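# Plug rack relays into color-matched panel sockets

## Task

Move every relay (a small transparent box with a colored button on top) from the black rack into the free panel socket whose colored marker matches that relay's button. Seat it fully so it matches the relays already plugged in: button facing the same way as theirs, top at their height, and upright. No click signals that it is seated. A relay in a socket of the wrong color fails the job, and so does leaving any relay that was already in the panel lifted partly out or tilted. A relay only counts if it stays seated once the robot lets go.

## Robot and tools

Robot: two arms, left_arm and right_arm, each with a two-finger gripper. The names are labels only; left_arm sits on the +y side. They do not refer to sides of a camera image.

Frame: one shared scene frame. Origin on the table surface midway between the arms, +x reaching out over the table, +z up. Positions are in metres, orientations are quaternions in w,x,y,z order, linear velocities in m/s and angular in rad/s. The reported hand position can be somewhat wrong, increasingly so when the arm is stretched far.

Gripper geometry: fingers extend along the gripper's +z axis and close along its y axis. end_effector_position is the spot between the pads in their closed state; closed fingertips extend about 19 mm past it, open ones about 6 mm. While closing, the tips travel roughly 13 mm further from the arm, so keep that clearance above surfaces. A flat block protrudes about 9 cm from the last joint's axis toward the gripper's +x and rotates with it.

Tool execute_actions: argument actions is a list holding nothing, one action, or one wait; optional pictures (true/false) requests camera images, which also come automatically when actions is empty. An empty list commands nothing and just reports the state. An action is {"rows": [...], "steps": n}: 1 to 15 rows, n from 4 to 15 (default 15), each step lasting 1/30 s. Row k drives step k; if steps exceed rows, the final row repeats. A wait is {"steps": n} with n up to 300, measured from the previous result and including your reply time. A refused call moves nothing.

Row layout: always 18 numbers covering both arms, left_arm first (numbers 1 to 9), right_arm second (10 to 18). For each arm: six absolute joint target angles in radians, in the order waist, shoulder, elbow, forearm roll, wrist pitch, wrist roll (same order as the Joint positions line), then gripper position, force_limit, speed, each in [-1, 1]. Joint ranges: waist, shoulder, forearm roll, wrist pitch, wrist roll -6.283 to 6.283; elbow -2.792 to 2.792. A target more than 0.010 rad beyond a range end, and further out than the joint's last reported angle, gets the call refused. True ends may differ by up to 0.010 rad; targets past the true end are clipped there and the result then prints "joint sent to its limit" (possibly referring to an earlier, still-running action). Missing that message does not prove more room exists. To leave an arm still, resend its current joint angles; to leave a gripper unchanged, resend its previous three numbers, since 0 is itself a command.

Gripper numbers: position +1 is fully open (85 mm); pads touch near -0.8; -1 closes until blocked. force_limit sets pad pressure: on a 40 mm object closed slowly, about 20 N at -1, 128 N at 0, 235 N at +1 (less on tiny or thin objects). speed sets how fast the gap changes: about 20 mm/s at -1, 85 at 0, 150 at +1; faster closing adds up to about 5 N (speed 0) or 12 N (speed +1). New force_limit or speed only apply after a new position value differing by at least 0.01; to grip more gently, open first. To grasp, command -1, hold it, and confirm object_status 2.

Motion limits: joint target rates are capped at 2.09 rad/s (waist, shoulder), 3.14 (elbow), 3.93 (the three wrist joints), with 0.3 s to accelerate; all joints of an arm are slowed together so they finish together. Each target is kept within 0.456 rad (waist, shoulder), 0.683 (elbow), 0.854 (wrist joints) of the measured angle, and if targets would shift the gripper over 70 mm from where it is, they are all scaled back. Big moves therefore need several calls.

Timing: results are sampled 4 steps before an action ends; those last steps run during your reply, and the next action starts after. The simulation keeps running while you think. Arms keep pursuing the last row until everything has nearly stopped or a step is HELD; after that only a new action moves them further. Fingers still in motion keep going.

Result lines: the state line "left_arm: … | right_arm: …" with pose and velocities; Joint positions and Joint velocities (one block per arm, rad and rad/s); object_status: 0 moving, 1 blocked while opening, 2 blocked while closing (holding), 3 reached target or pads met (a small item may still be held). A new position value resets it to 0 until the fingers settle. After a force_limit -1 grip, status stays 2 even if the object slips away; otherwise fingers re-close by themselves if grip is lost. position_measured is in counts: 3 open, ~78 = 60 mm, ~130 = 40 mm, ~180 = 20 mm, ~230 pads touching. "joint command not followed" means a clearance check altered or blocked joint targets; HELD marks steps where the row was partly or wholly not sent. MOTOR HOT warns of heating from carried load; OVER-TEMPERATURE FAULT means brakes are on until cooled.

Faults: contact torque reaching a joint's load limit (waist and shoulder 295, elbow 139, three wrist joints 39.1 N m, held weight included) or an external force of 144 N on the arm, tool or payload halts that arm for 10 s, drops the rest of the call, and lets it yield.

Avoid: arms striking or squeezing each other, anything leaving the table, drops, slips, slams and forceful shoving. Held parts may occasionally be tugged and loose items nudged.

Tool zoom_image: camera ("cam_left_wrist" or "cam_right_wrist") and region [x0, y0, x1, y1] in pixels of that camera's newest image, origin top-left, at most 504 by 504. Both cameras are 504x504 fisheye: cam_left_wrist K=[[419.421, 0, 254.075], [0, 418.582, 249.027], [0, 0, 1]], cam_right_wrist K=[[420.26, 0, 252.407], [0, 419.419, 250.445], [0, 0, 1]], D=[-0.03, 0, 0, 0], theta_max_deg=51.462.

Tool finished_scene: argument scene, the current scene's number. Replying without any tool call ends everything.

Each tool is called after "Request:" as name(argument=value, ...), one argument or row to a line, values as JSON.

## Session

Request:
execute_actions(
  actions=[],
)

Scene clock: 0.00 s of 8400.00 s.
left_arm: end_effector_position=(+0.2018, +0.8384, +0.2343) position_measured=3 object_status=3 end_effector_quat_wxyz=(-0.322, +0.943, +0.021, +0.078) end_effector_velocity=(-0.000, -0.000, +0.000) end_effector_angular_velocity=(-0.000, -0.002, +0.001) | right_arm: end_effector_position=(+0.7115, -0.2183, +0.1215) position_measured=3 object_status=3 end_effector_quat_wxyz=(+0.332, -0.163, +0.918, +0.144) end_effector_velocity=(-0.000, -0.000, +0.001) end_effector_angular_velocity=(+0.000, -0.001, -0.000)
Joint positions: left_arm=[ 0.629 -0.331  2.408  0.704  0.612 -2.96 ] | right_arm=[-0.093  0.385  1.946  1.195  0.337 -1.302]
Joint velocities: left_arm=[ 0.    -0.     0.     0.    -0.001 -0.002] | right_arm=[-0.    -0.002  0.     0.     0.     0.   ]

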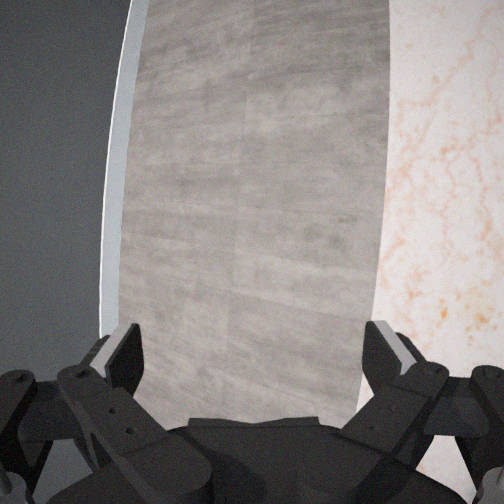

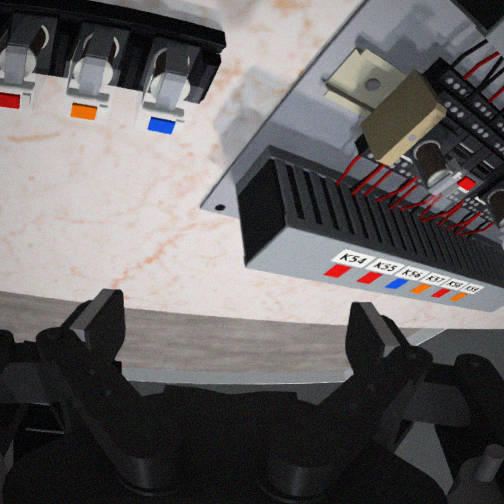

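Request:
execute_actions(
  actions=[
    {"rows":[[0.629,-0.331,2.408,0.704,0.612,-2.96,1,0,0,0.124,0.400,1.298,0,1.444,0.328,1,0,0]],"steps":15},
  ],
)

Request:
execute_actions(
  actions=[
    {"steps":30},
  ],
  pictures=true,
)

Scene clock: 1.73 s of 8400.00 s.
left_arm: end_effector_position=(+0.2020, +0.8387, +0.2345) position_measured=3 object_status=3 end_effector_quat_wxyz=(-0.323, +0.943, +0.021, +0.078) end_effector_velocity=(-0.000, +0.000, -0.000) end_effector_angular_velocity=(-0.000, +0.000, +0.001) | right_arm: end_effector_position=(+0.7110, -0.0920, +0.2257) position_measured=3 object_status=3 end_effector_quat_wxyz=(+0.242, -0.272, +0.902, +0.233) end_effector_velocity=(-0.223, +0.276, +0.304) end_effector_angular_velocity=(-0.558, +1.259, +0.970)
Joint positions: left_arm=[ 0.629 -0.331  2.408  0.704  0.612 -2.96 ] | right_arm=[-0.004  0.391  1.681  0.784  0.746 -0.892]
Joint velocities: left_arm=[ 0.002  0.001  0.     0.    -0.001 -0.   ] | right_arm=[ 0.363  0.026 -1.084 -2.09   1.976  2.093]
Steps of this call (steps 1 to 41: nothing new was sent; steps 42 to 52: the first 11 steps of this action). Readings (joint positions | what the end effector reports):
42: left_arm=[0.629 -0.331 2.408 0.704 0.612 -2.960] | right_arm=[-0.093 0.385 1.946 1.195 0.337 -1.302] | left_arm position_measured=3 object_status=3 | right_arm position_measured=3 object_status=3
43: left_arm=[0.629 -0.331 2.408 0.704 0.612 -2.960] | right_arm=[-0.091 0.385 1.941 1.188 0.344 -1.295] | left_arm position_measured=3 object_status=3 | right_arm position_measured=3 object_status=3
45: left_arm=[0.629 -0.331 2.408 0.704 0.612 -2.960] | right_arm=[-0.077 0.386 1.898 1.132 0.400 -1.240] | left_arm position_measured=3 object_status=3 | right_arm position_measured=3 object_status=3
49: left_arm=[0.629 -0.331 2.408 0.704 0.612 -2.960] | right_arm=[-0.038 0.388 1.781 0.960 0.572 -1.068] | left_arm position_measured=3 object_status=3 | right_arm position_measured=3 object_status=3
52: the state above

Scene clock: 2.73 s of 8400.00 s.
left_arm: end_effector_position=(+0.2020, +0.8387, +0.2345) position_measured=3 object_status=3 end_effector_quat_wxyz=(-0.323, +0.943, +0.021, +0.078) end_effector_velocity=(+0.000, +0.000, -0.000) end_effector_angular_velocity=(-0.000, +0.001, -0.001) | right_arm: end_effector_position=(+0.6553, -0.1459, +0.3534) position_measured=3 object_status=3 end_effector_quat_wxyz=(-0.000, +0.000, +1.000, -0.000) end_effector_velocity=(-0.000, +0.000, -0.000) end_effector_angular_velocity=(-0.000, +0.000, +0.001)
Joint positions: left_arm=[ 0.629 -0.331  2.408  0.704  0.612 -2.96 ] | right_arm=[0.124 0.4   1.298 0.    1.444 0.328]
Joint velocities: left_arm=[-0.     0.    -0.    -0.     0.     0.001] | right_arm=[ 0.001  0.     0.    -0.     0.     0.   ]
Kept back: nothing.
Steps of this call (steps 1 to 4: the last 4 steps of your previous action; steps 5 to 30: the robot went on to your last target). Readings (joint positions | what the end effector reports):
1: left_arm=[0.629 -0.331 2.408 0.704 0.612 -2.960] | right_arm=[0.009 0.392 1.643 0.707 0.816 -0.815] | left_arm position_measured=3 object_status=3 | right_arm position_measured=3 object_status=3
2: left_arm=[0.629 -0.331 2.408 0.704 0.612 -2.960] | right_arm=[0.022 0.392 1.603 0.626 0.888 -0.728] | left_arm position_measured=3 object_status=3 | right_arm position_measured=3 object_status=3
4: left_arm=[0.629 -0.331 2.408 0.704 0.612 -2.960] | right_arm=[0.047 0.394 1.529 0.474 1.022 -0.540] | left_arm position_measured=3 object_status=3 | right_arm position_measured=3 object_status=3
8: left_arm=[0.629 -0.331 2.408 0.704 0.612 -2.960] | right_arm=[0.085 0.397 1.415 0.240 1.231 -0.131] | left_arm position_measured=3 object_status=3 | right_arm position_measured=3 object_status=3
30: the state above

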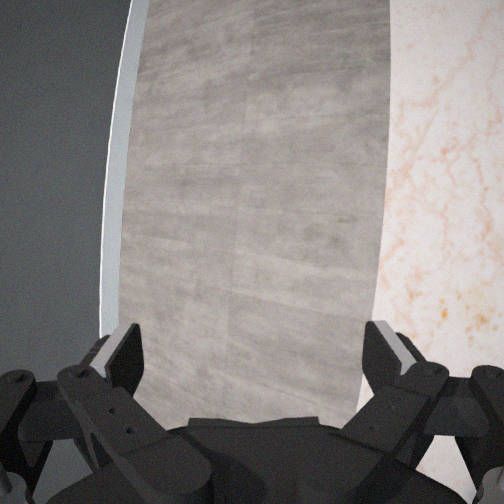

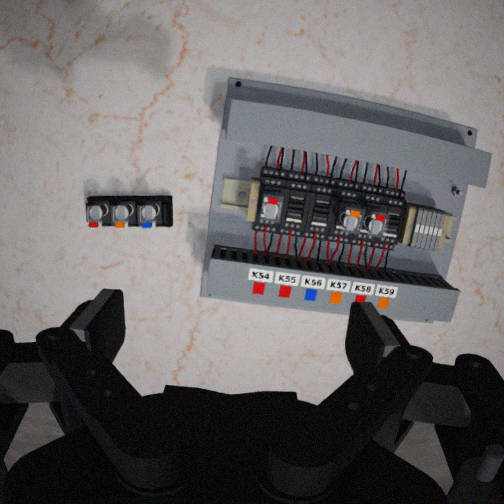

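Request:
zoom_image(
  camera="cam_right_wrist",
  region=[200,130,460,320],
)

Request:
zoom_image(
  camera="cam_right_wrist",
  region=[70,170,190,250],
)

Region (200, 130, 460, 320) of cam_right_wrist's 504x504 image, scaled by 1.938, with more detail than that image has; it fills the top 368 rows of this view, and the rest is white.

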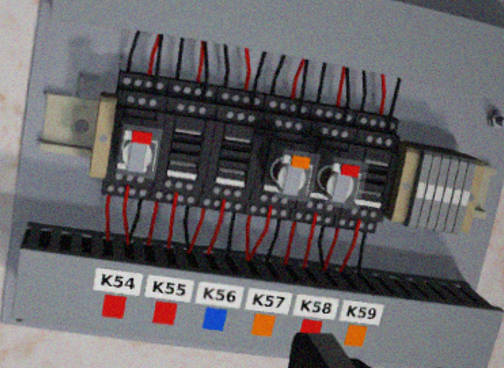

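Region (70, 170, 190, 250) of cam_right_wrist's 504x504 image, scaled by 4.200, with more detail than that image has.

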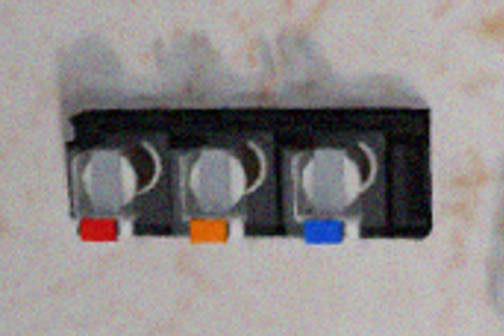

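Request:
execute_actions(
  actions=[
    {"rows":[[0.629,-0.331,2.408,0.704,0.612,-2.96,1,0,0,0.124,0.4344,1.431,0,1.2762,0.328,1,0,0]],"steps":15},
  ],
)

Request:
execute_actions(
  actions=[
    {"steps":10},
  ],
  pictures=true,
)

Scene clock: 3.83 s of 8400.00 s.
left_arm: end_effector_position=(+0.2020, +0.8387, +0.2345) position_measured=3 object_status=3 end_effector_quat_wxyz=(-0.323, +0.943, +0.021, +0.078) end_effector_velocity=(-0.001, -0.000, -0.001) end_effector_angular_velocity=(-0.001, +0.001, +0.002) | right_arm: end_effector_position=(+0.6555, -0.1458, +0.2534) position_measured=3 object_status=3 end_effector_quat_wxyz=(-0.000, +0.000, +1.000, -0.000) end_effector_velocity=(+0.001, +0.000, -0.000) end_effector_angular_velocity=(+0.001, -0.001, -0.001)
Joint positions: left_arm=[ 0.629 -0.331  2.408  0.704  0.612 -2.96 ] | right_arm=[ 0.124  0.435  1.431 -0.     1.276  0.328]
Joint velocities: left_arm=[ 0.001  0.001  0.001 -0.     0.001 -0.001] | right_arm=[-0.     0.     0.     0.001 -0.002 -0.   ]
Steps of this call (steps 1 to 15: the robot went on to your last target; steps 16 to 22: nothing new was sent; steps 23 to 33: the first 11 steps of this action). Readings (joint positions | what the end effector reports):
23: left_arm=[0.629 -0.331 2.408 0.704 0.612 -2.960] | right_arm=[0.124 0.400 1.298 -0.000 1.444 0.328] | left_arm position_measured=3 object_status=3 | right_arm position_measured=3 object_status=3
24: left_arm=[0.629 -0.331 2.408 0.704 0.612 -2.960] | right_arm=[0.124 0.401 1.303 -0.000 1.438 0.328] | left_arm position_measured=3 object_status=3 | right_arm position_measured=3 object_status=3
26: left_arm=[0.629 -0.331 2.408 0.704 0.612 -2.960] | right_arm=[0.124 0.412 1.347 -0.000 1.382 0.328] | left_arm position_measured=3 object_status=3 | right_arm position_measured=3 object_status=3
30: left_arm=[0.629 -0.331 2.408 0.704 0.612 -2.960] | right_arm=[0.124 0.435 1.430 -0.000 1.279 0.328] | left_arm position_measured=3 object_status=3 | right_arm position_measured=3 object_status=3
33: the state above

Scene clock: 4.17 s of 8400.00 s.
left_arm: end_effector_position=(+0.2020, +0.8387, +0.2345) position_measured=3 object_status=3 end_effector_quat_wxyz=(-0.323, +0.943, +0.021, +0.078) end_effector_velocity=(+0.000, -0.000, +0.000) end_effector_angular_velocity=(+0.000, +0.000, -0.001) | right_arm: end_effector_position=(+0.6553, -0.1459, +0.2534) position_measured=3 object_status=3 end_effector_quat_wxyz=(-0.000, +0.000, +1.000, -0.000) end_effector_velocity=(+0.000, +0.000, -0.002) end_effector_angular_velocity=(-0.001, +0.002, +0.000)
Joint positions: left_arm=[ 0.629 -0.331  2.408  0.704  0.612 -2.96 ] | right_arm=[ 0.124  0.434  1.431 -0.     1.276  0.328]
Joint velocities: left_arm=[-0.001  0.    -0.     0.    -0.     0.001] | right_arm=[ 0.     0.002 -0.     0.    -0.    -0.   ]
Kept back: nothing.
Steps of this call (steps 1 to 4: the last 4 steps of your previous action; steps 5 to 10: the robot went on to your last target). Readings (joint positions | what the end effector reports):
1: left_arm=[0.629 -0.331 2.408 0.704 0.612 -2.960] | right_arm=[0.124 0.435 1.431 -0.000 1.276 0.328] | left_arm position_measured=3 object_status=3 | right_arm position_measured=3 object_status=3
2: left_arm=[0.629 -0.331 2.408 0.704 0.612 -2.960] | right_arm=[0.124 0.435 1.431 -0.000 1.276 0.328] | left_arm position_measured=3 object_status=3 | right_arm position_measured=3 object_status=3
4: left_arm=[0.629 -0.331 2.408 0.704 0.612 -2.960] | right_arm=[0.124 0.435 1.431 -0.000 1.276 0.328] | left_arm position_measured=3 object_status=3 | right_arm position_measured=3 object_status=3
8: left_arm=[0.629 -0.331 2.408 0.704 0.612 -2.960] | right_arm=[0.124 0.435 1.431 -0.000 1.276 0.328] | left_arm position_measured=3 object_status=3 | right_arm position_measured=3 object_status=3
10: the state above

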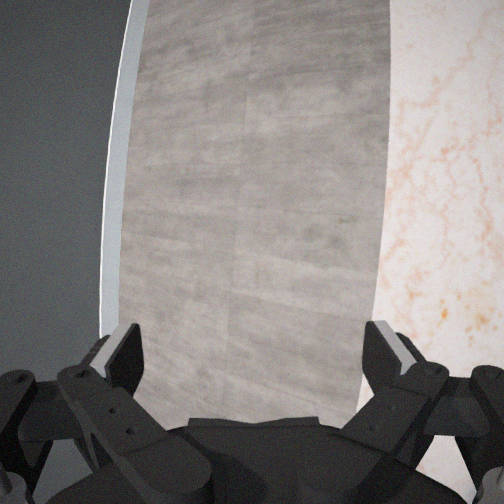

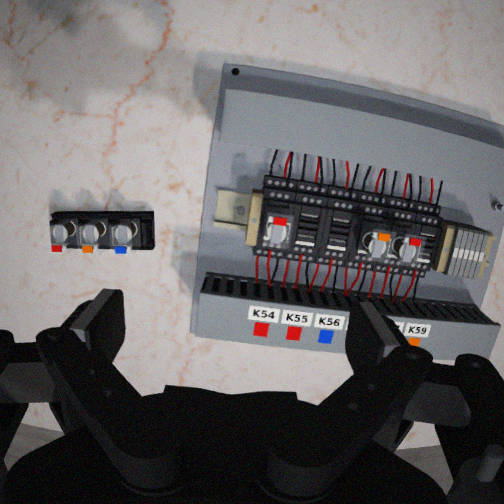

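Request:
execute_actions(
  actions=[
    {"rows":[[0.629,-0.331,2.408,0.704,0.612,-2.96,1,0,0,-0.0612,0.4931,1.6217,0,1.0268,0.1428,1,0,0]],"steps":15},
  ],
)

Request:
execute_actions(
  actions=[
    {"steps":10},
  ],
  pictures=true,
)

Scene clock: 5.13 s of 8400.00 s.
left_arm: end_effector_position=(+0.2020, +0.8387, +0.2345) position_measured=3 object_status=3 end_effector_quat_wxyz=(-0.323, +0.943, +0.021, +0.078) end_effector_velocity=(+0.000, -0.000, -0.000) end_effector_angular_velocity=(-0.000, +0.000, -0.001) | right_arm: end_effector_position=(+0.6732, -0.2727, +0.1274) position_measured=3 object_status=3 end_effector_quat_wxyz=(+0.000, +0.000, +1.000, +0.000) end_effector_velocity=(-0.018, -0.397, -0.379) end_effector_angular_velocity=(-0.002, +0.015, -0.003)
Joint positions: left_arm=[ 0.629 -0.331  2.408  0.704  0.612 -2.96 ] | right_arm=[-0.038  0.486  1.598  0.     1.058  0.166]
Joint velocities: left_arm=[-0.001  0.001  0.     0.    -0.001  0.   ] | right_arm=[-0.501  0.165  0.516  0.    -0.665 -0.498]
Steps of this call (steps 1 to 15: the robot went on to your last target; steps 16 to 18: nothing new was sent; steps 19 to 29: the first 11 steps of this action). Readings (joint positions | what the end effector reports):
19: left_arm=[0.629 -0.331 2.408 0.704 0.612 -2.960] | right_arm=[0.124 0.434 1.431 0.000 1.276 0.328] | left_arm position_measured=3 object_status=3 | right_arm position_measured=3 object_status=3
20: left_arm=[0.629 -0.331 2.408 0.704 0.612 -2.960] | right_arm=[0.120 0.435 1.435 0.000 1.271 0.325] | left_arm position_measured=3 object_status=3 | right_arm position_measured=3 object_status=3
22: left_arm=[0.629 -0.331 2.408 0.704 0.612 -2.960] | right_arm=[0.091 0.444 1.465 0.000 1.231 0.295] | left_arm position_measured=3 object_status=3 | right_arm position_measured=3 object_status=3
26: left_arm=[0.629 -0.331 2.408 0.704 0.612 -2.960] | right_arm=[0.017 0.468 1.542 0.000 1.132 0.221] | left_arm position_measured=3 object_status=3 | right_arm position_measured=3 object_status=3
29: the state above

Scene clock: 5.47 s of 8400.00 s.
left_arm: end_effector_position=(+0.2020, +0.8387, +0.2345) position_measured=3 object_status=3 end_effector_quat_wxyz=(-0.323, +0.943, +0.021, +0.078) end_effector_velocity=(-0.001, +0.000, -0.000) end_effector_angular_velocity=(-0.000, +0.001, +0.001) | right_arm: end_effector_position=(+0.6720, -0.2909, +0.1100) position_measured=3 object_status=3 end_effector_quat_wxyz=(-0.000, +0.000, +1.000, -0.000) end_effector_velocity=(-0.001, +0.000, -0.000) end_effector_angular_velocity=(+0.001, +0.000, +0.000)
Joint positions: left_arm=[ 0.629 -0.331  2.408  0.704  0.612 -2.96 ] | right_arm=[-0.061  0.493  1.622 -0.     1.027  0.143]
Joint velocities: left_arm=[0.002 0.    0.    0.    0.001 0.001] | right_arm=[ 0.    -0.001  0.001  0.001 -0.    -0.   ]
Kept back: nothing.
Steps of this call (steps 1 to 4: the last 4 steps of your previous action; steps 5 to 10: the robot went on to your last target). Readings (joint positions | what the end effector reports):
1: left_arm=[0.629 -0.331 2.408 0.704 0.612 -2.960] | right_arm=[-0.052 0.490 1.613 -0.000 1.039 0.152] | left_arm position_measured=3 object_status=3 | right_arm position_measured=3 object_status=3
2: left_arm=[0.629 -0.331 2.408 0.704 0.612 -2.960] | right_arm=[-0.060 0.493 1.620 -0.000 1.029 0.145] | left_arm position_measured=3 object_status=3 | right_arm position_measured=3 object_status=3
4: left_arm=[0.629 -0.331 2.408 0.704 0.612 -2.960] | right_arm=[-0.061 0.493 1.621 -0.000 1.027 0.143] | left_arm position_measured=3 object_status=3 | right_arm position_measured=3 object_status=3
8: left_arm=[0.629 -0.331 2.408 0.704 0.612 -2.960] | right_arm=[-0.061 0.493 1.622 -0.000 1.027 0.143] | left_arm position_measured=3 object_status=3 | right_arm position_measured=3 object_status=3
10: the state above

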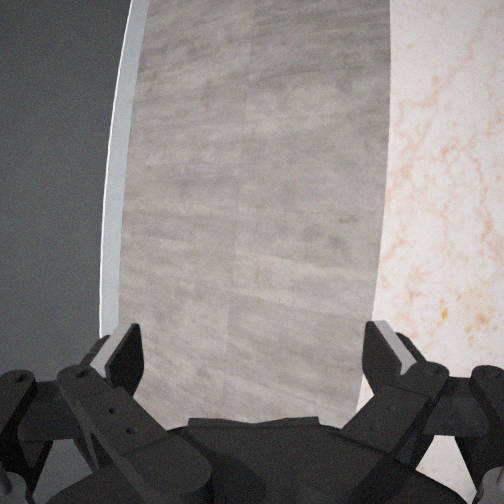

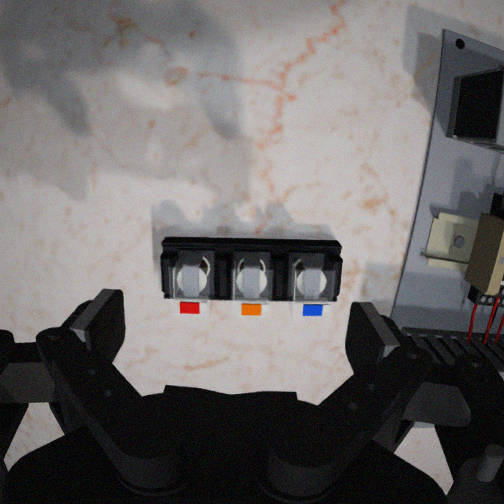

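Request:
execute_actions(
  actions=[
    {"rows":[[0.629,-0.331,2.408,0.704,0.612,-2.96,1,0,0,-0.0566,0.5067,1.6207,0,1.0142,-1.4234,1,0,0]],"steps":15},
  ],
)

Request:
execute_actions(
  actions=[
    {"steps":14},
  ],
  pictures=true,
)

Scene clock: 6.23 s of 8400.00 s.
left_arm: end_effector_position=(+0.2020, +0.8387, +0.2345) position_measured=3 object_status=3 end_effector_quat_wxyz=(-0.323, +0.943, +0.021, +0.078) end_effector_velocity=(+0.001, -0.001, -0.000) end_effector_angular_velocity=(+0.000, +0.001, -0.004) | right_arm: end_effector_position=(+0.6741, -0.2882, +0.1034) position_measured=3 object_status=3 end_effector_quat_wxyz=(+0.000, -0.348, +0.938, -0.000) end_effector_velocity=(+0.006, +0.010, -0.022) end_effector_angular_velocity=(-0.001, +0.001, +3.826)
Joint positions: left_arm=[ 0.629 -0.331  2.408  0.704  0.612 -2.96 ] | right_arm=[-0.058  0.502  1.621  0.     1.018 -0.565]
Joint velocities: left_arm=[-0.003  0.     0.    -0.    -0.001  0.001] | right_arm=[ 0.011  0.031 -0.003 -0.001 -0.027 -3.814]
Steps of this call (steps 1 to 12: the robot went on to your last target; steps 13 to 23: the first 11 steps of this action). Readings (joint positions | what the end effector reports):
13: left_arm=[0.629 -0.331 2.408 0.704 0.612 -2.960] | right_arm=[-0.061 0.493 1.622 0.000 1.027 0.143] | left_arm position_measured=3 object_status=3 | right_arm position_measured=3 object_status=3
14: left_arm=[0.629 -0.331 2.408 0.704 0.612 -2.960] | right_arm=[-0.061 0.493 1.622 0.000 1.027 0.135] | left_arm position_measured=3 object_status=3 | right_arm position_measured=3 object_status=3
16: left_arm=[0.629 -0.331 2.408 0.704 0.612 -2.960] | right_arm=[-0.061 0.493 1.622 0.000 1.026 0.079] | left_arm position_measured=3 object_status=3 | right_arm position_measured=3 object_status=3
20: left_arm=[0.629 -0.331 2.408 0.704 0.612 -2.960] | right_arm=[-0.059 0.498 1.622 0.000 1.022 -0.206] | left_arm position_measured=3 object_status=3 | right_arm position_measured=3 object_status=3
23: the state above

Scene clock: 6.70 s of 8400.00 s.
left_arm: end_effector_position=(+0.2020, +0.8387, +0.2345) position_measured=3 object_status=3 end_effector_quat_wxyz=(-0.323, +0.943, +0.021, +0.078) end_effector_velocity=(+0.000, +0.000, +0.000) end_effector_angular_velocity=(+0.001, -0.001, -0.001) | right_arm: end_effector_position=(+0.6750, -0.2869, +0.1001) position_measured=3 object_status=3 end_effector_quat_wxyz=(+0.000, -0.707, +0.707, +0.000) end_effector_velocity=(-0.000, +0.000, -0.001) end_effector_angular_velocity=(+0.000, +0.001, +0.003)
Joint positions: left_arm=[ 0.629 -0.331  2.408  0.704  0.612 -2.96 ] | right_arm=[-0.057  0.507  1.621  0.     1.014 -1.423]
Joint velocities: left_arm=[ 0.    -0.001 -0.     0.    -0.001  0.   ] | right_arm=[ 0.     0.001 -0.     0.     0.    -0.003]
Kept back: nothing.
Steps of this call (steps 1 to 4: the last 4 steps of your previous action; steps 5 to 14: the robot went on to your last target). Readings (joint positions | what the end effector reports):
1: left_arm=[0.629 -0.331 2.408 0.704 0.612 -2.960] | right_arm=[-0.058 0.503 1.621 0.000 1.017 -0.694] | left_arm position_measured=3 object_status=3 | right_arm position_measured=3 object_status=3
2: left_arm=[0.629 -0.331 2.408 0.704 0.612 -2.960] | right_arm=[-0.058 0.504 1.621 0.000 1.017 -0.822] | left_arm position_measured=3 object_status=3 | right_arm position_measured=3 object_status=3
4: left_arm=[0.629 -0.331 2.408 0.704 0.612 -2.960] | right_arm=[-0.057 0.505 1.621 0.000 1.016 -1.055] | left_arm position_measured=3 object_status=3 | right_arm position_measured=3 object_status=3
8: left_arm=[0.629 -0.331 2.408 0.704 0.612 -2.960] | right_arm=[-0.057 0.506 1.621 0.000 1.014 -1.351] | left_arm position_measured=3 object_status=3 | right_arm position_measured=3 object_status=3
14: the state above

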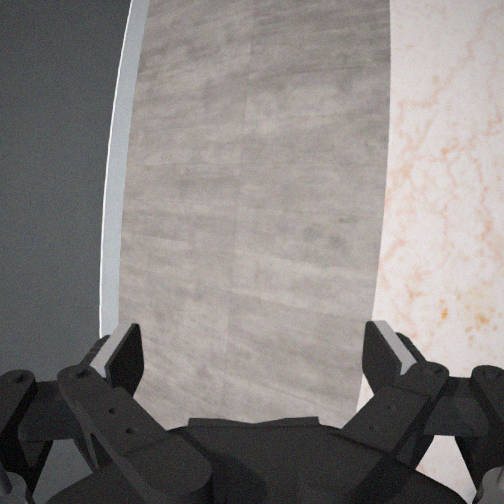

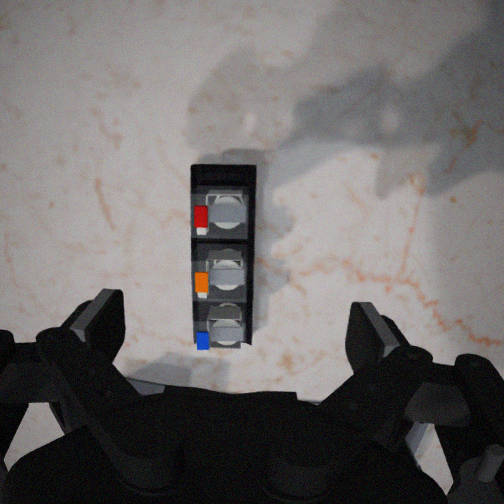

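Request:
execute_actions(
  actions=[
    {"rows":[[0.629,-0.331,2.408,0.704,0.612,-2.96,1,0,0,-0.0570,0.5401,1.6184,0,0.9831,-1.4238,0.3,0,0]],"steps":15},
  ],
  pictures=true,
)

Scene clock: 7.43 s of 8400.00 s.
left_arm: end_effector_position=(+0.2020, +0.8387, +0.2345) position_measured=3 object_status=3 end_effector_quat_wxyz=(-0.323, +0.943, +0.021, +0.078) end_effector_velocity=(+0.000, -0.000, +0.000) end_effector_angular_velocity=(-0.000, +0.001, -0.000) | right_arm: end_effector_position=(+0.6836, -0.2859, +0.0749) position_measured=63 object_status=0 end_effector_quat_wxyz=(-0.000, -0.707, +0.707, +0.000) end_effector_velocity=(+0.000, -0.000, +0.003) end_effector_angular_velocity=(+0.000, -0.004, -0.000)
Joint positions: left_arm=[ 0.629 -0.331  2.408  0.704  0.612 -2.96 ] | right_arm=[-0.057  0.54   1.618  0.     0.983 -1.424]
Joint velocities: left_arm=[-0.001  0.    -0.     0.     0.001  0.   ] | right_arm=[-0.    -0.004  0.    -0.    -0.    -0.   ]
Steps of this call (steps 1 to 11: the robot went on to your last target; steps 12 to 22: the first 11 steps of this action). Readings (joint positions | what the end effector reports):
12: left_arm=[0.629 -0.331 2.408 0.704 0.612 -2.960] | right_arm=[-0.057 0.507 1.621 0.000 1.014 -1.423] | left_arm position_measured=3 object_status=3 | right_arm position_measured=3 object_status=0
13: left_arm=[0.629 -0.331 2.408 0.704 0.612 -2.960] | right_arm=[-0.057 0.510 1.620 0.000 1.011 -1.423] | left_arm position_measured=3 object_status=3 | right_arm position_measured=4 object_status=0
15: left_arm=[0.629 -0.331 2.408 0.704 0.612 -2.960] | right_arm=[-0.057 0.533 1.619 0.000 0.989 -1.424] | left_arm position_measured=3 object_status=3 | right_arm position_measured=13 object_status=0
19: left_arm=[0.629 -0.331 2.408 0.704 0.612 -2.960] | right_arm=[-0.057 0.541 1.618 0.000 0.983 -1.424] | left_arm position_measured=3 object_status=3 | right_arm position_measured=41 object_status=0
22: the state above

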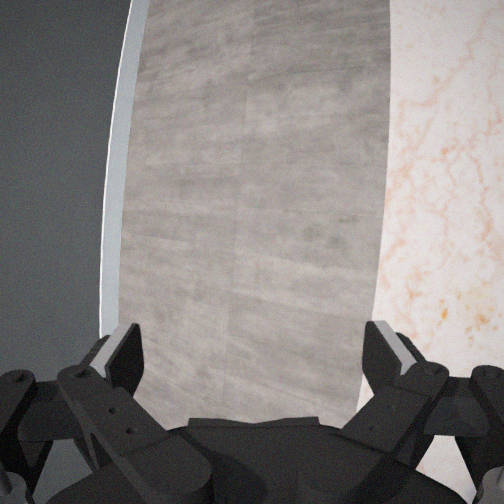

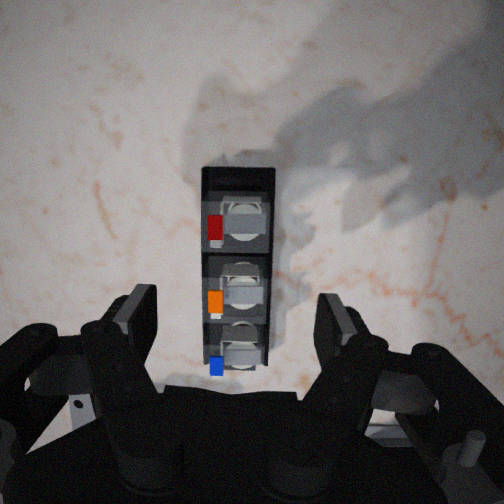

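Request:
zoom_image(
  camera="cam_right_wrist",
  region=[130,160,350,390],
)

Region (130, 160, 350, 390) of cam_right_wrist's 504x504 image, scaled by 2.191, with more detail than that image has; it fills the left 482 columns of this view, and the rest is white.

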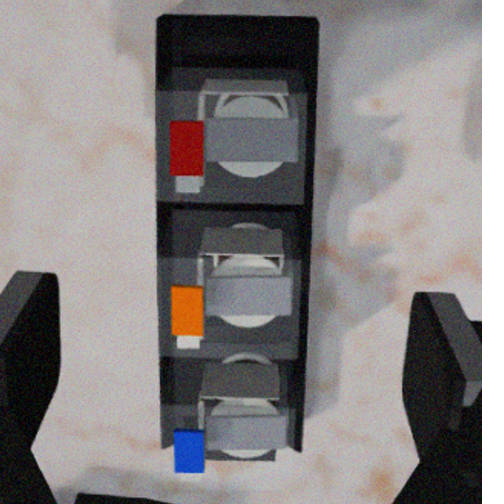

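Request:
execute_actions(
  actions=[
    {"rows":[[0.629,-0.331,2.408,0.704,0.612,-2.96,1,0,0,-0.0570,0.5660,1.6351,0,0.9405,-1.4238,0.3,0,0]],"steps":15},
  ],
  pictures=true,
)

Scene clock: 8.20 s of 8400.00 s.
left_arm: end_effector_position=(+0.2020, +0.8387, +0.2345) position_measured=3 object_status=3 end_effector_quat_wxyz=(-0.323, +0.943, +0.021, +0.078) end_effector_velocity=(-0.000, +0.000, -0.000) end_effector_angular_velocity=(-0.000, -0.000, +0.001) | right_arm: end_effector_position=(+0.6836, -0.2860, +0.0470) position_measured=91 object_status=3 end_effector_quat_wxyz=(-0.000, -0.707, +0.707, +0.000) end_effector_velocity=(-0.000, +0.000, -0.001) end_effector_angular_velocity=(-0.000, +0.001, +0.000)
Joint positions: left_arm=[ 0.629 -0.331  2.408  0.704  0.612 -2.96 ] | right_arm=[-0.057  0.566  1.635 -0.     0.941 -1.424]
Joint velocities: left_arm=[ 0.001  0.     0.     0.    -0.    -0.   ] | right_arm=[0.    0.001 0.    0.    0.    0.   ]
Steps of this call (steps 1 to 4: the last 4 steps of your previous action; steps 5 to 12: the robot went on to your last target; steps 13 to 23: the first 11 steps of this action). Readings (joint positions | what the end effector reports):
13: left_arm=[0.629 -0.331 2.408 0.704 0.612 -2.960] | right_arm=[-0.057 0.540 1.618 0.000 0.983 -1.424] | left_arm position_measured=3 object_status=3 | right_arm position_measured=91 object_status=0
14: left_arm=[0.629 -0.331 2.408 0.704 0.612 -2.960] | right_arm=[-0.057 0.543 1.620 0.000 0.977 -1.424] | left_arm position_measured=3 object_status=3 | right_arm position_measured=91 object_status=3
16: left_arm=[0.629 -0.331 2.408 0.704 0.612 -2.960] | right_arm=[-0.057 0.563 1.634 -0.000 0.945 -1.424] | left_arm position_measured=3 object_status=3 | right_arm position_measured=91 object_status=3
20: left_arm=[0.629 -0.331 2.408 0.704 0.612 -2.960] | right_arm=[-0.057 0.566 1.635 -0.000 0.941 -1.424] | left_arm position_measured=3 object_status=3 | right_arm position_measured=91 object_status=3
23: the state above

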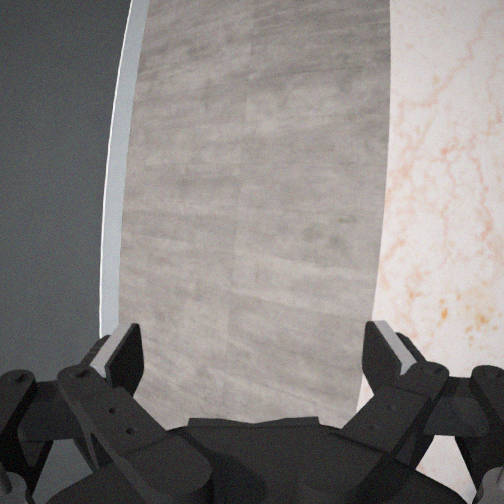

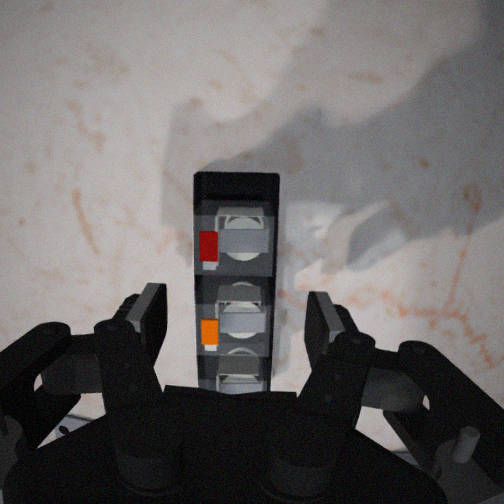

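Request:
execute_actions(
  actions=[
    {"rows":[[0.629,-0.331,2.408,0.704,0.612,-2.96,1,0,0,-0.0570,0.5660,1.6351,0,0.9405,-1.4238,-1,-0.4,0]],"steps":15},
  ],
  pictures=true,
)

Scene clock: 8.70 s of 8400.00 s.
left_arm: end_effector_position=(+0.2020, +0.8387, +0.2345) position_measured=3 object_status=3 end_effector_quat_wxyz=(-0.323, +0.943, +0.021, +0.078) end_effector_velocity=(+0.000, +0.000, -0.000) end_effector_angular_velocity=(-0.000, -0.002, +0.002) | right_arm: end_effector_position=(+0.6836, -0.2860, +0.0472) position_measured=151 object_status=0 end_effector_quat_wxyz=(+0.000, -0.707, +0.707, -0.000) end_effector_velocity=(-0.000, -0.000, -0.001) end_effector_angular_velocity=(+0.000, +0.001, -0.000)
Joint positions: left_arm=[ 0.629 -0.331  2.408  0.704  0.612 -2.96 ] | right_arm=[-0.057  0.566  1.635  0.     0.94  -1.424]
Joint velocities: left_arm=[ 0.     0.    -0.    -0.    -0.    -0.002] | right_arm=[-0.     0.001 -0.     0.    -0.    -0.   ]
Steps of this call (steps 1 to 4: the last 4 steps of your previous action; steps 5 to 15: the first 11 steps of this action). Readings (joint positions | what the end effector reports):
5: left_arm=[0.629 -0.331 2.408 0.704 0.612 -2.960] | right_arm=[-0.057 0.566 1.635 -0.000 0.941 -1.424] | left_arm position_measured=3 object_status=3 | right_arm position_measured=91 object_status=0
6: left_arm=[0.629 -0.331 2.408 0.704 0.612 -2.960] | right_arm=[-0.057 0.566 1.635 -0.000 0.941 -1.424] | left_arm position_measured=3 object_status=3 | right_arm position_measured=92 object_status=0
8: left_arm=[0.629 -0.331 2.408 0.704 0.612 -2.960] | right_arm=[-0.057 0.566 1.635 -0.000 0.941 -1.424] | left_arm position_measured=3 object_status=3 | right_arm position_measured=101 object_status=0
12: left_arm=[0.629 -0.331 2.408 0.704 0.612 -2.960] | right_arm=[-0.057 0.566 1.635 0.000 0.941 -1.424] | left_arm position_measured=3 object_status=3 | right_arm position_measured=129 object_status=0
15: the state above

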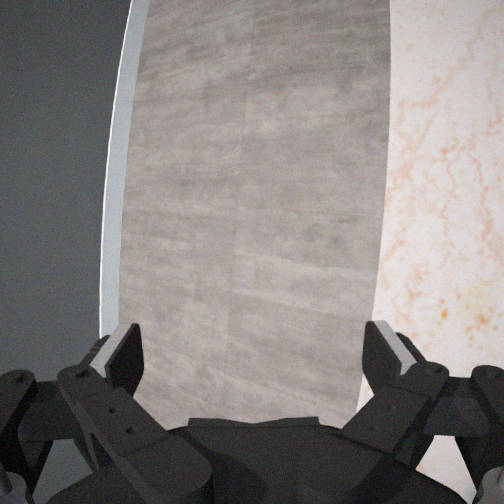

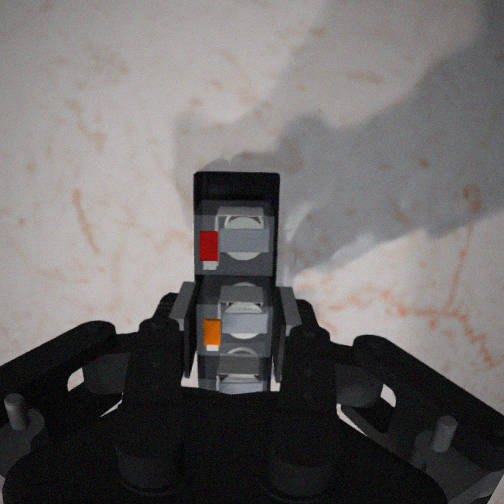

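Request:
execute_actions(
  actions=[
    {"rows":[[0.629,-0.331,2.408,0.704,0.612,-2.96,1,0,0,-0.0570,0.5660,1.6351,0,0.9405,-1.4238,-1,-0.4,0],[0.629,-0.331,2.408,0.704,0.612,-2.96,1,0,0,-0.0570,0.5660,1.6351,0,0.9405,-1.4238,-1,-0.4,0],[0.629,-0.331,2.408,0.704,0.612,-2.96,1,0,0,-0.0570,0.555,1.628,0,0.9586,-1.4238,-1,-0.4,0],[0.629,-0.331,2.408,0.704,0.612,-2.96,1,0,0,-0.0570,0.545,1.621,0,0.9756,-1.4238,-1,-0.4,0],[0.629,-0.331,2.408,0.704,0.612,-2.96,1,0,0,-0.0570,0.535,1.614,0,0.9926,-1.4238,-1,-0.4,0],[0.629,-0.331,2.408,0.704,0.612,-2.96,1,0,0,-0.0570,0.502,1.5867,0,1.0529,-1.4238,-1,-0.4,0]],"steps":15},
  ],
  pictures=true,
)

Scene clock: 9.27 s of 8400.00 s.
left_arm: end_effector_position=(+0.2020, +0.8387, +0.2345) position_measured=3 object_status=3 end_effector_quat_wxyz=(-0.323, +0.943, +0.021, +0.078) end_effector_velocity=(-0.001, +0.001, -0.000) end_effector_angular_velocity=(-0.000, +0.002, +0.002) | right_arm: end_effector_position=(+0.6835, -0.2859, +0.1205) position_measured=165 object_status=2 end_effector_quat_wxyz=(+0.000, -0.707, +0.707, -0.000) end_effector_velocity=(-0.010, -0.003, -0.012) end_effector_angular_velocity=(-0.010, +0.028, +0.004)
Joint positions: left_arm=[ 0.629 -0.331  2.408  0.704  0.612 -2.96 ] | right_arm=[-0.057  0.501  1.587  0.     1.053 -1.424]
Joint velocities: left_arm=[0.003 0.    0.    0.    0.001 0.002] | right_arm=[ 0.     0.007  0.013 -0.007  0.009 -0.   ]
Steps of this call (steps 1 to 4: the last 4 steps of your previous action; steps 5 to 6: the robot went on to your last target; steps 7 to 17: the first 11 steps of this action). Readings (joint positions | what the end effector reports):
7: left_arm=[0.629 -0.331 2.408 0.704 0.612 -2.960] | right_arm=[-0.057 0.566 1.635 0.000 0.940 -1.424] | left_arm position_measured=3 object_status=3 | right_arm position_measured=165 object_status=2
8: left_arm=[0.629 -0.331 2.408 0.704 0.612 -2.960] | right_arm=[-0.057 0.566 1.635 0.000 0.940 -1.424] | left_arm position_measured=3 object_status=3 | right_arm position_measured=165 object_status=2
10: left_arm=[0.629 -0.331 2.408 0.704 0.612 -2.960] | right_arm=[-0.057 0.563 1.633 0.000 0.946 -1.424] | left_arm position_measured=3 object_status=3 | right_arm position_measured=165 object_status=2
14: left_arm=[0.629 -0.331 2.408 0.704 0.612 -2.960] | right_arm=[-0.057 0.515 1.597 0.000 1.029 -1.424] | left_arm position_measured=3 object_status=3 | right_arm position_measured=165 object_status=2
17: the state above

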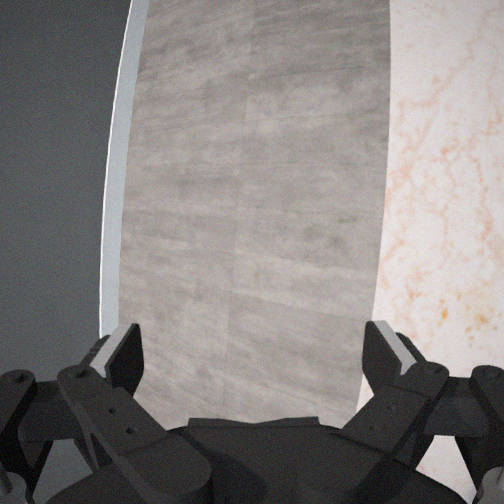

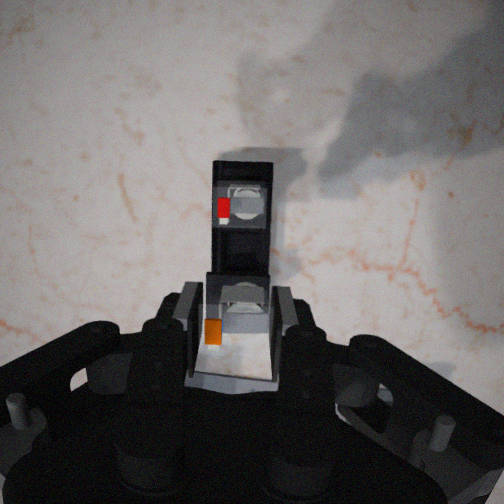

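Request:
execute_actions(
  actions=[
    {"rows":[[0.629,-0.331,2.408,0.704,0.612,-2.96,1,0,0,-0.0570,0.4582,1.5353,0,1.1481,-0.6,-1,-0.4,0],[0.629,-0.331,2.408,0.704,0.612,-2.96,1,0,0,-0.0570,0.4582,1.5353,0,1.1481,-0.6,-1,-0.4,0],[0.629,-0.331,2.408,0.704,0.612,-2.96,1,0,0,-0.0570,0.4582,1.5353,0,1.1481,-0.6,-1,-0.4,0],[0.629,-0.331,2.408,0.704,0.612,-2.96,1,0,0,-0.0570,0.4582,1.5353,0,1.1481,-0.6,-1,-0.4,0],[0.629,-0.331,2.408,0.704,0.612,-2.96,1,0,0,-0.0570,0.4582,1.5353,0,1.1481,-0.6,-1,-0.4,0],[0.629,-0.331,2.408,0.704,0.612,-2.96,1,0,0,-0.0570,0.4582,1.5353,0,1.1481,-0.6,-1,-0.4,0],[0.629,-0.331,2.408,0.704,0.612,-2.96,1,0,0,-0.0570,0.4582,1.5353,0,1.1481,-0.6,-1,-0.4,0],[0.629,-0.331,2.408,0.704,0.612,-2.96,1,0,0,-0.0570,0.4582,1.5353,0,1.1481,-0.6,-1,-0.4,0],[0.629,-0.331,2.408,0.704,0.612,-2.96,1,0,0,0.2875,0.6501,1.2236,0,1.2679,2.2075,-1,-0.4,0]],"steps":15},
  ],
)

Request:
execute_actions(
  actions=[
    {"steps":45},
  ],
  pictures=true,
)

Scene clock: 10.60 s of 8400.00 s.
left_arm: end_effector_position=(+0.2020, +0.8387, +0.2345) position_measured=3 object_status=3 end_effector_quat_wxyz=(-0.323, +0.943, +0.021, +0.078) end_effector_velocity=(-0.001, -0.000, -0.001) end_effector_angular_velocity=(-0.001, +0.002, +0.001) | right_arm: end_effector_position=(+0.6879, -0.2791, +0.1636) position_measured=165 object_status=2 end_effector_quat_wxyz=(-0.000, -0.457, +0.890, -0.000) end_effector_velocity=(+0.123, +0.268, +0.119) end_effector_angular_velocity=(+0.010, -0.065, -1.888)
Joint positions: left_arm=[ 0.629 -0.331  2.408  0.704  0.612 -2.96 ] | right_arm=[-0.049  0.478  1.538 -0.     1.126 -0.794]
Joint velocities: left_arm=[ 0.001  0.     0.001 -0.     0.001  0.001] | right_arm=[ 0.311  0.142 -0.457  0.     0.25   2.199]
Steps of this call (steps 1 to 4: the last 4 steps of your previous action; steps 5 to 15: the robot went on to your last target; steps 16 to 29: nothing new was sent; steps 30 to 40: the first 11 steps of this action). Readings (joint positions | what the end effector reports):
30: left_arm=[0.629 -0.331 2.408 0.704 0.612 -2.960] | right_arm=[-0.057 0.502 1.587 -0.000 1.053 -1.424] | left_arm position_measured=3 object_status=3 | right_arm position_measured=165 object_status=2
31: left_arm=[0.629 -0.331 2.408 0.704 0.612 -2.960] | right_arm=[-0.057 0.502 1.586 -0.000 1.054 -1.417] | left_arm position_measured=3 object_status=3 | right_arm position_measured=165 object_status=2
33: left_arm=[0.629 -0.331 2.408 0.704 0.612 -2.960] | right_arm=[-0.057 0.499 1.583 -0.000 1.060 -1.361] | left_arm position_measured=3 object_status=3 | right_arm position_measured=165 object_status=2
37: left_arm=[0.629 -0.331 2.408 0.704 0.612 -2.960] | right_arm=[-0.057 0.484 1.565 -0.000 1.093 -1.075] | left_arm position_measured=3 object_status=3 | right_arm position_measured=165 object_status=2
40: the state above

Scene clock: 12.10 s of 8400.00 s.
left_arm: end_effector_position=(+0.2020, +0.8387, +0.2345) position_measured=3 object_status=3 end_effector_quat_wxyz=(-0.323, +0.943, +0.021, +0.078) end_effector_velocity=(-0.001, -0.000, -0.001) end_effector_angular_velocity=(-0.000, +0.002, -0.001) | right_arm: end_effector_position=(+0.6980, +0.0244, +0.1801) position_measured=165 object_status=2 end_effector_quat_wxyz=(-0.000, +0.757, +0.654, -0.000) end_effector_velocity=(+0.000, -0.001, -0.001) end_effector_angular_velocity=(-0.001, +0.001, -0.001)
Joint positions: left_arm=[ 0.629 -0.331  2.408  0.704  0.612 -2.96 ] | right_arm=[ 0.287  0.65   1.224 -0.     1.268  2.207]
Joint velocities: left_arm=[ 0.001  0.     0.001  0.    -0.     0.002] | right_arm=[-0.001  0.001 -0.     0.     0.     0.   ]
Kept back: nothing.
Steps of this call (steps 1 to 4: the last 4 steps of your previous action; steps 5 to 45: the robot went on to your last target). Readings (joint positions | what the end effector reports):
1: left_arm=[0.629 -0.331 2.408 0.704 0.612 -2.960] | right_arm=[-0.035 0.485 1.519 -0.000 1.134 -0.727] | left_arm position_measured=3 object_status=3 | right_arm position_measured=165 object_status=2
2: left_arm=[0.629 -0.331 2.408 0.704 0.612 -2.960] | right_arm=[-0.013 0.496 1.498 -0.000 1.143 -0.674] | left_arm position_measured=3 object_status=3 | right_arm position_measured=165 object_status=2
4: left_arm=[0.629 -0.331 2.408 0.704 0.612 -2.960] | right_arm=[0.028 0.517 1.463 -0.000 1.159 -0.571] | left_arm position_measured=3 object_status=3 | right_arm position_measured=165 object_status=2
8: left_arm=[0.629 -0.331 2.408 0.704 0.612 -2.960] | right_arm=[0.099 0.553 1.397 -0.000 1.189 -0.329] | left_arm position_measured=3 object_status=3 | right_arm position_measured=165 object_status=2
45: the state above

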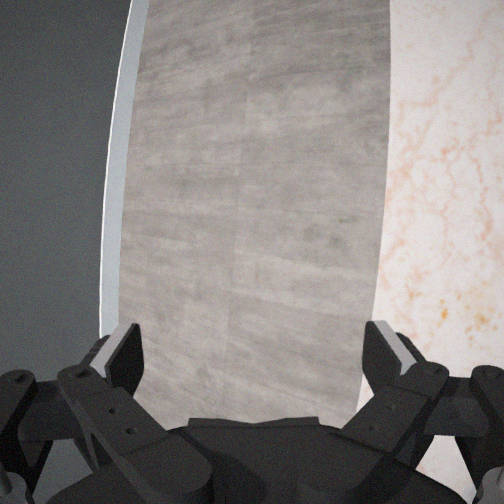

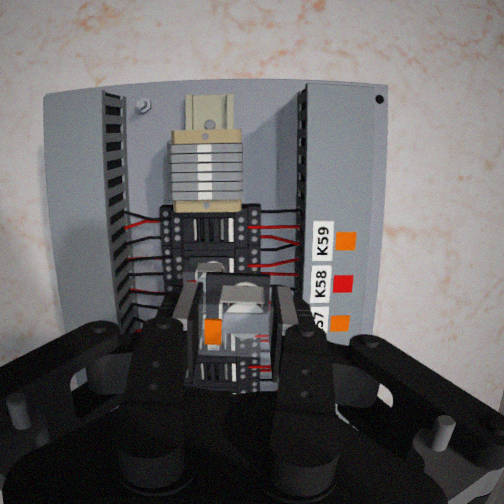

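Request:
execute_actions(
  actions=[
    {"rows":[[0.629,-0.331,2.408,0.704,0.612,-2.96,1,0,0,0.2394,0.595,1.36,0,1.1866,2.1594,-1,-0.4,0],[0.629,-0.331,2.408,0.704,0.612,-2.96,1,0,0,0.2394,0.595,1.36,0,1.1866,2.1594,-1,-0.4,0],[0.629,-0.331,2.408,0.704,0.612,-2.96,1,0,0,0.2394,0.595,1.36,0,1.1866,2.1594,-1,-0.4,0],[0.629,-0.331,2.408,0.704,0.612,-2.96,1,0,0,0.2394,0.595,1.36,0,1.1866,2.1594,-1,-0.4,0],[0.629,-0.331,2.408,0.704,0.612,-2.96,1,0,0,0.2394,0.6114,1.3852,0,1.145,2.1594,-1,-0.4,0]],"steps":15},
  ],
  pictures=true,
)

Scene clock: 12.80 s of 8400.00 s.
left_arm: end_effector_position=(+0.2020, +0.8387, +0.2345) position_measured=3 object_status=3 end_effector_quat_wxyz=(-0.323, +0.943, +0.021, +0.078) end_effector_velocity=(-0.001, +0.000, -0.000) end_effector_angular_velocity=(-0.001, +0.001, +0.002) | right_arm: end_effector_position=(+0.6797, -0.0327, +0.1302) position_measured=165 object_status=2 end_effector_quat_wxyz=(+0.000, +0.757, +0.654, +0.000) end_effector_velocity=(+0.001, -0.000, -0.000) end_effector_angular_velocity=(+0.000, -0.002, +0.001)
Joint positions: left_arm=[ 0.629 -0.331  2.408  0.704  0.612 -2.96 ] | right_arm=[ 0.239  0.612  1.385 -0.     1.145  2.159]
Joint velocities: left_arm=[ 0.001  0.    -0.     0.     0.001 -0.   ] | right_arm=[-0.     0.     0.    -0.001 -0.002 -0.001]
Steps of this call (steps 1 to 10: the robot went on to your last target; steps 11 to 21: the first 11 steps of this action). Readings (joint positions | what the end effector reports):
11: left_arm=[0.629 -0.331 2.408 0.704 0.612 -2.960] | right_arm=[0.287 0.650 1.224 0.000 1.268 2.207] | left_arm position_measured=3 object_status=3 | right_arm position_measured=165 object_status=2
12: left_arm=[0.629 -0.331 2.408 0.704 0.612 -2.960] | right_arm=[0.286 0.648 1.229 0.000 1.265 2.206] | left_arm position_measured=3 object_status=3 | right_arm position_measured=165 object_status=2
14: left_arm=[0.629 -0.331 2.408 0.704 0.612 -2.960] | right_arm=[0.270 0.630 1.274 0.000 1.238 2.190] | left_arm position_measured=3 object_status=3 | right_arm position_measured=165 object_status=2
18: left_arm=[0.629 -0.331 2.408 0.704 0.612 -2.960] | right_arm=[0.239 0.605 1.380 -0.000 1.151 2.160] | left_arm position_measured=3 object_status=3 | right_arm position_measured=165 object_status=2
21: the state above

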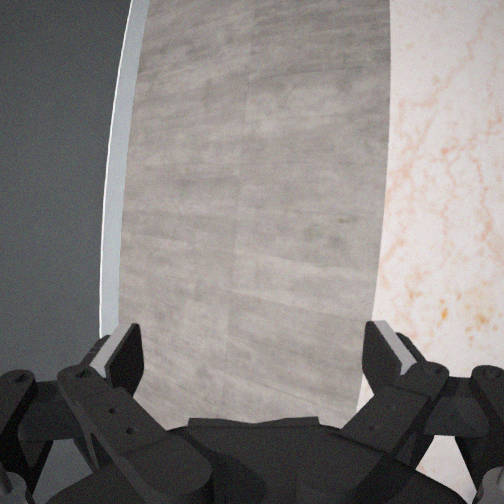

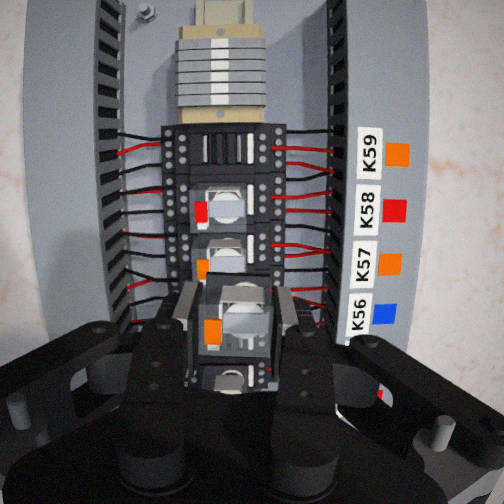

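Request:
execute_actions(
  actions=[
    {"rows":[[0.629,-0.331,2.408,0.704,0.612,-2.96,1,0,0,0.275,0.6242,1.3634,0,1.154,2.195,-1,-0.4,0]],"steps":15},
  ],
  pictures=true,
)

Scene clock: 13.77 s of 8400.00 s.
left_arm: end_effector_position=(+0.2020, +0.8387, +0.2345) position_measured=3 object_status=3 end_effector_quat_wxyz=(-0.323, +0.943, +0.021, +0.078) end_effector_velocity=(+0.000, -0.000, +0.000) end_effector_angular_velocity=(+0.001, -0.001, -0.000) | right_arm: end_effector_position=(+0.6724, -0.0017, +0.1302) position_measured=165 object_status=2 end_effector_quat_wxyz=(-0.000, +0.757, +0.654, +0.000) end_effector_velocity=(+0.001, -0.001, -0.002) end_effector_angular_velocity=(-0.003, +0.001, -0.000)
Joint positions: left_arm=[ 0.629 -0.331  2.408  0.704  0.612 -2.96 ] | right_arm=[0.275 0.624 1.363 0.    1.154 2.195]
Joint velocities: left_arm=[-0.    -0.001 -0.    -0.    -0.    -0.001] | right_arm=[-0.     0.002 -0.001 -0.002  0.001  0.001]
Steps of this call (steps 1 to 4: the last 4 steps of your previous action; steps 5 to 15: the robot went on to your last target; steps 16 to 18: nothing new was sent; steps 19 to 29: the first 11 steps of this action). Readings (joint positions | what the end effector reports):
19: left_arm=[0.629 -0.331 2.408 0.704 0.612 -2.960] | right_arm=[0.240 0.611 1.385 -0.000 1.145 2.159] | left_arm position_measured=3 object_status=3 | right_arm position_measured=165 object_status=2
20: left_arm=[0.629 -0.331 2.408 0.704 0.612 -2.960] | right_arm=[0.243 0.612 1.383 -0.000 1.145 2.163] | left_arm position_measured=3 object_status=3 | right_arm position_measured=165 object_status=2
22: left_arm=[0.629 -0.331 2.408 0.704 0.612 -2.960] | right_arm=[0.267 0.621 1.368 0.000 1.151 2.187] | left_arm position_measured=3 object_status=3 | right_arm position_measured=165 object_status=2
26: left_arm=[0.629 -0.331 2.408 0.704 0.612 -2.960] | right_arm=[0.275 0.624 1.363 0.000 1.154 2.195] | left_arm position_measured=3 object_status=3 | right_arm position_measured=165 object_status=2
29: the state above

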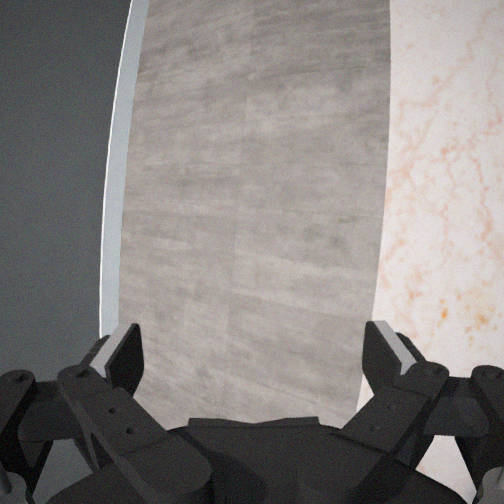

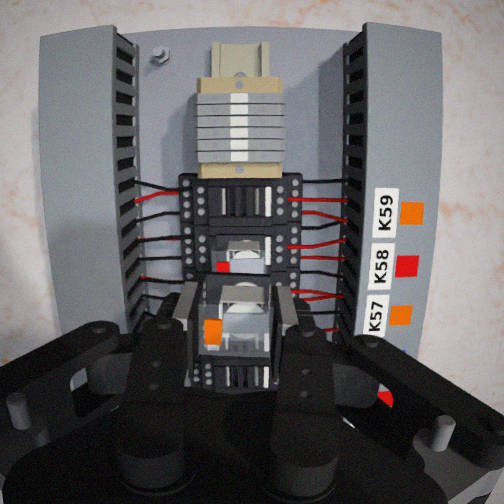

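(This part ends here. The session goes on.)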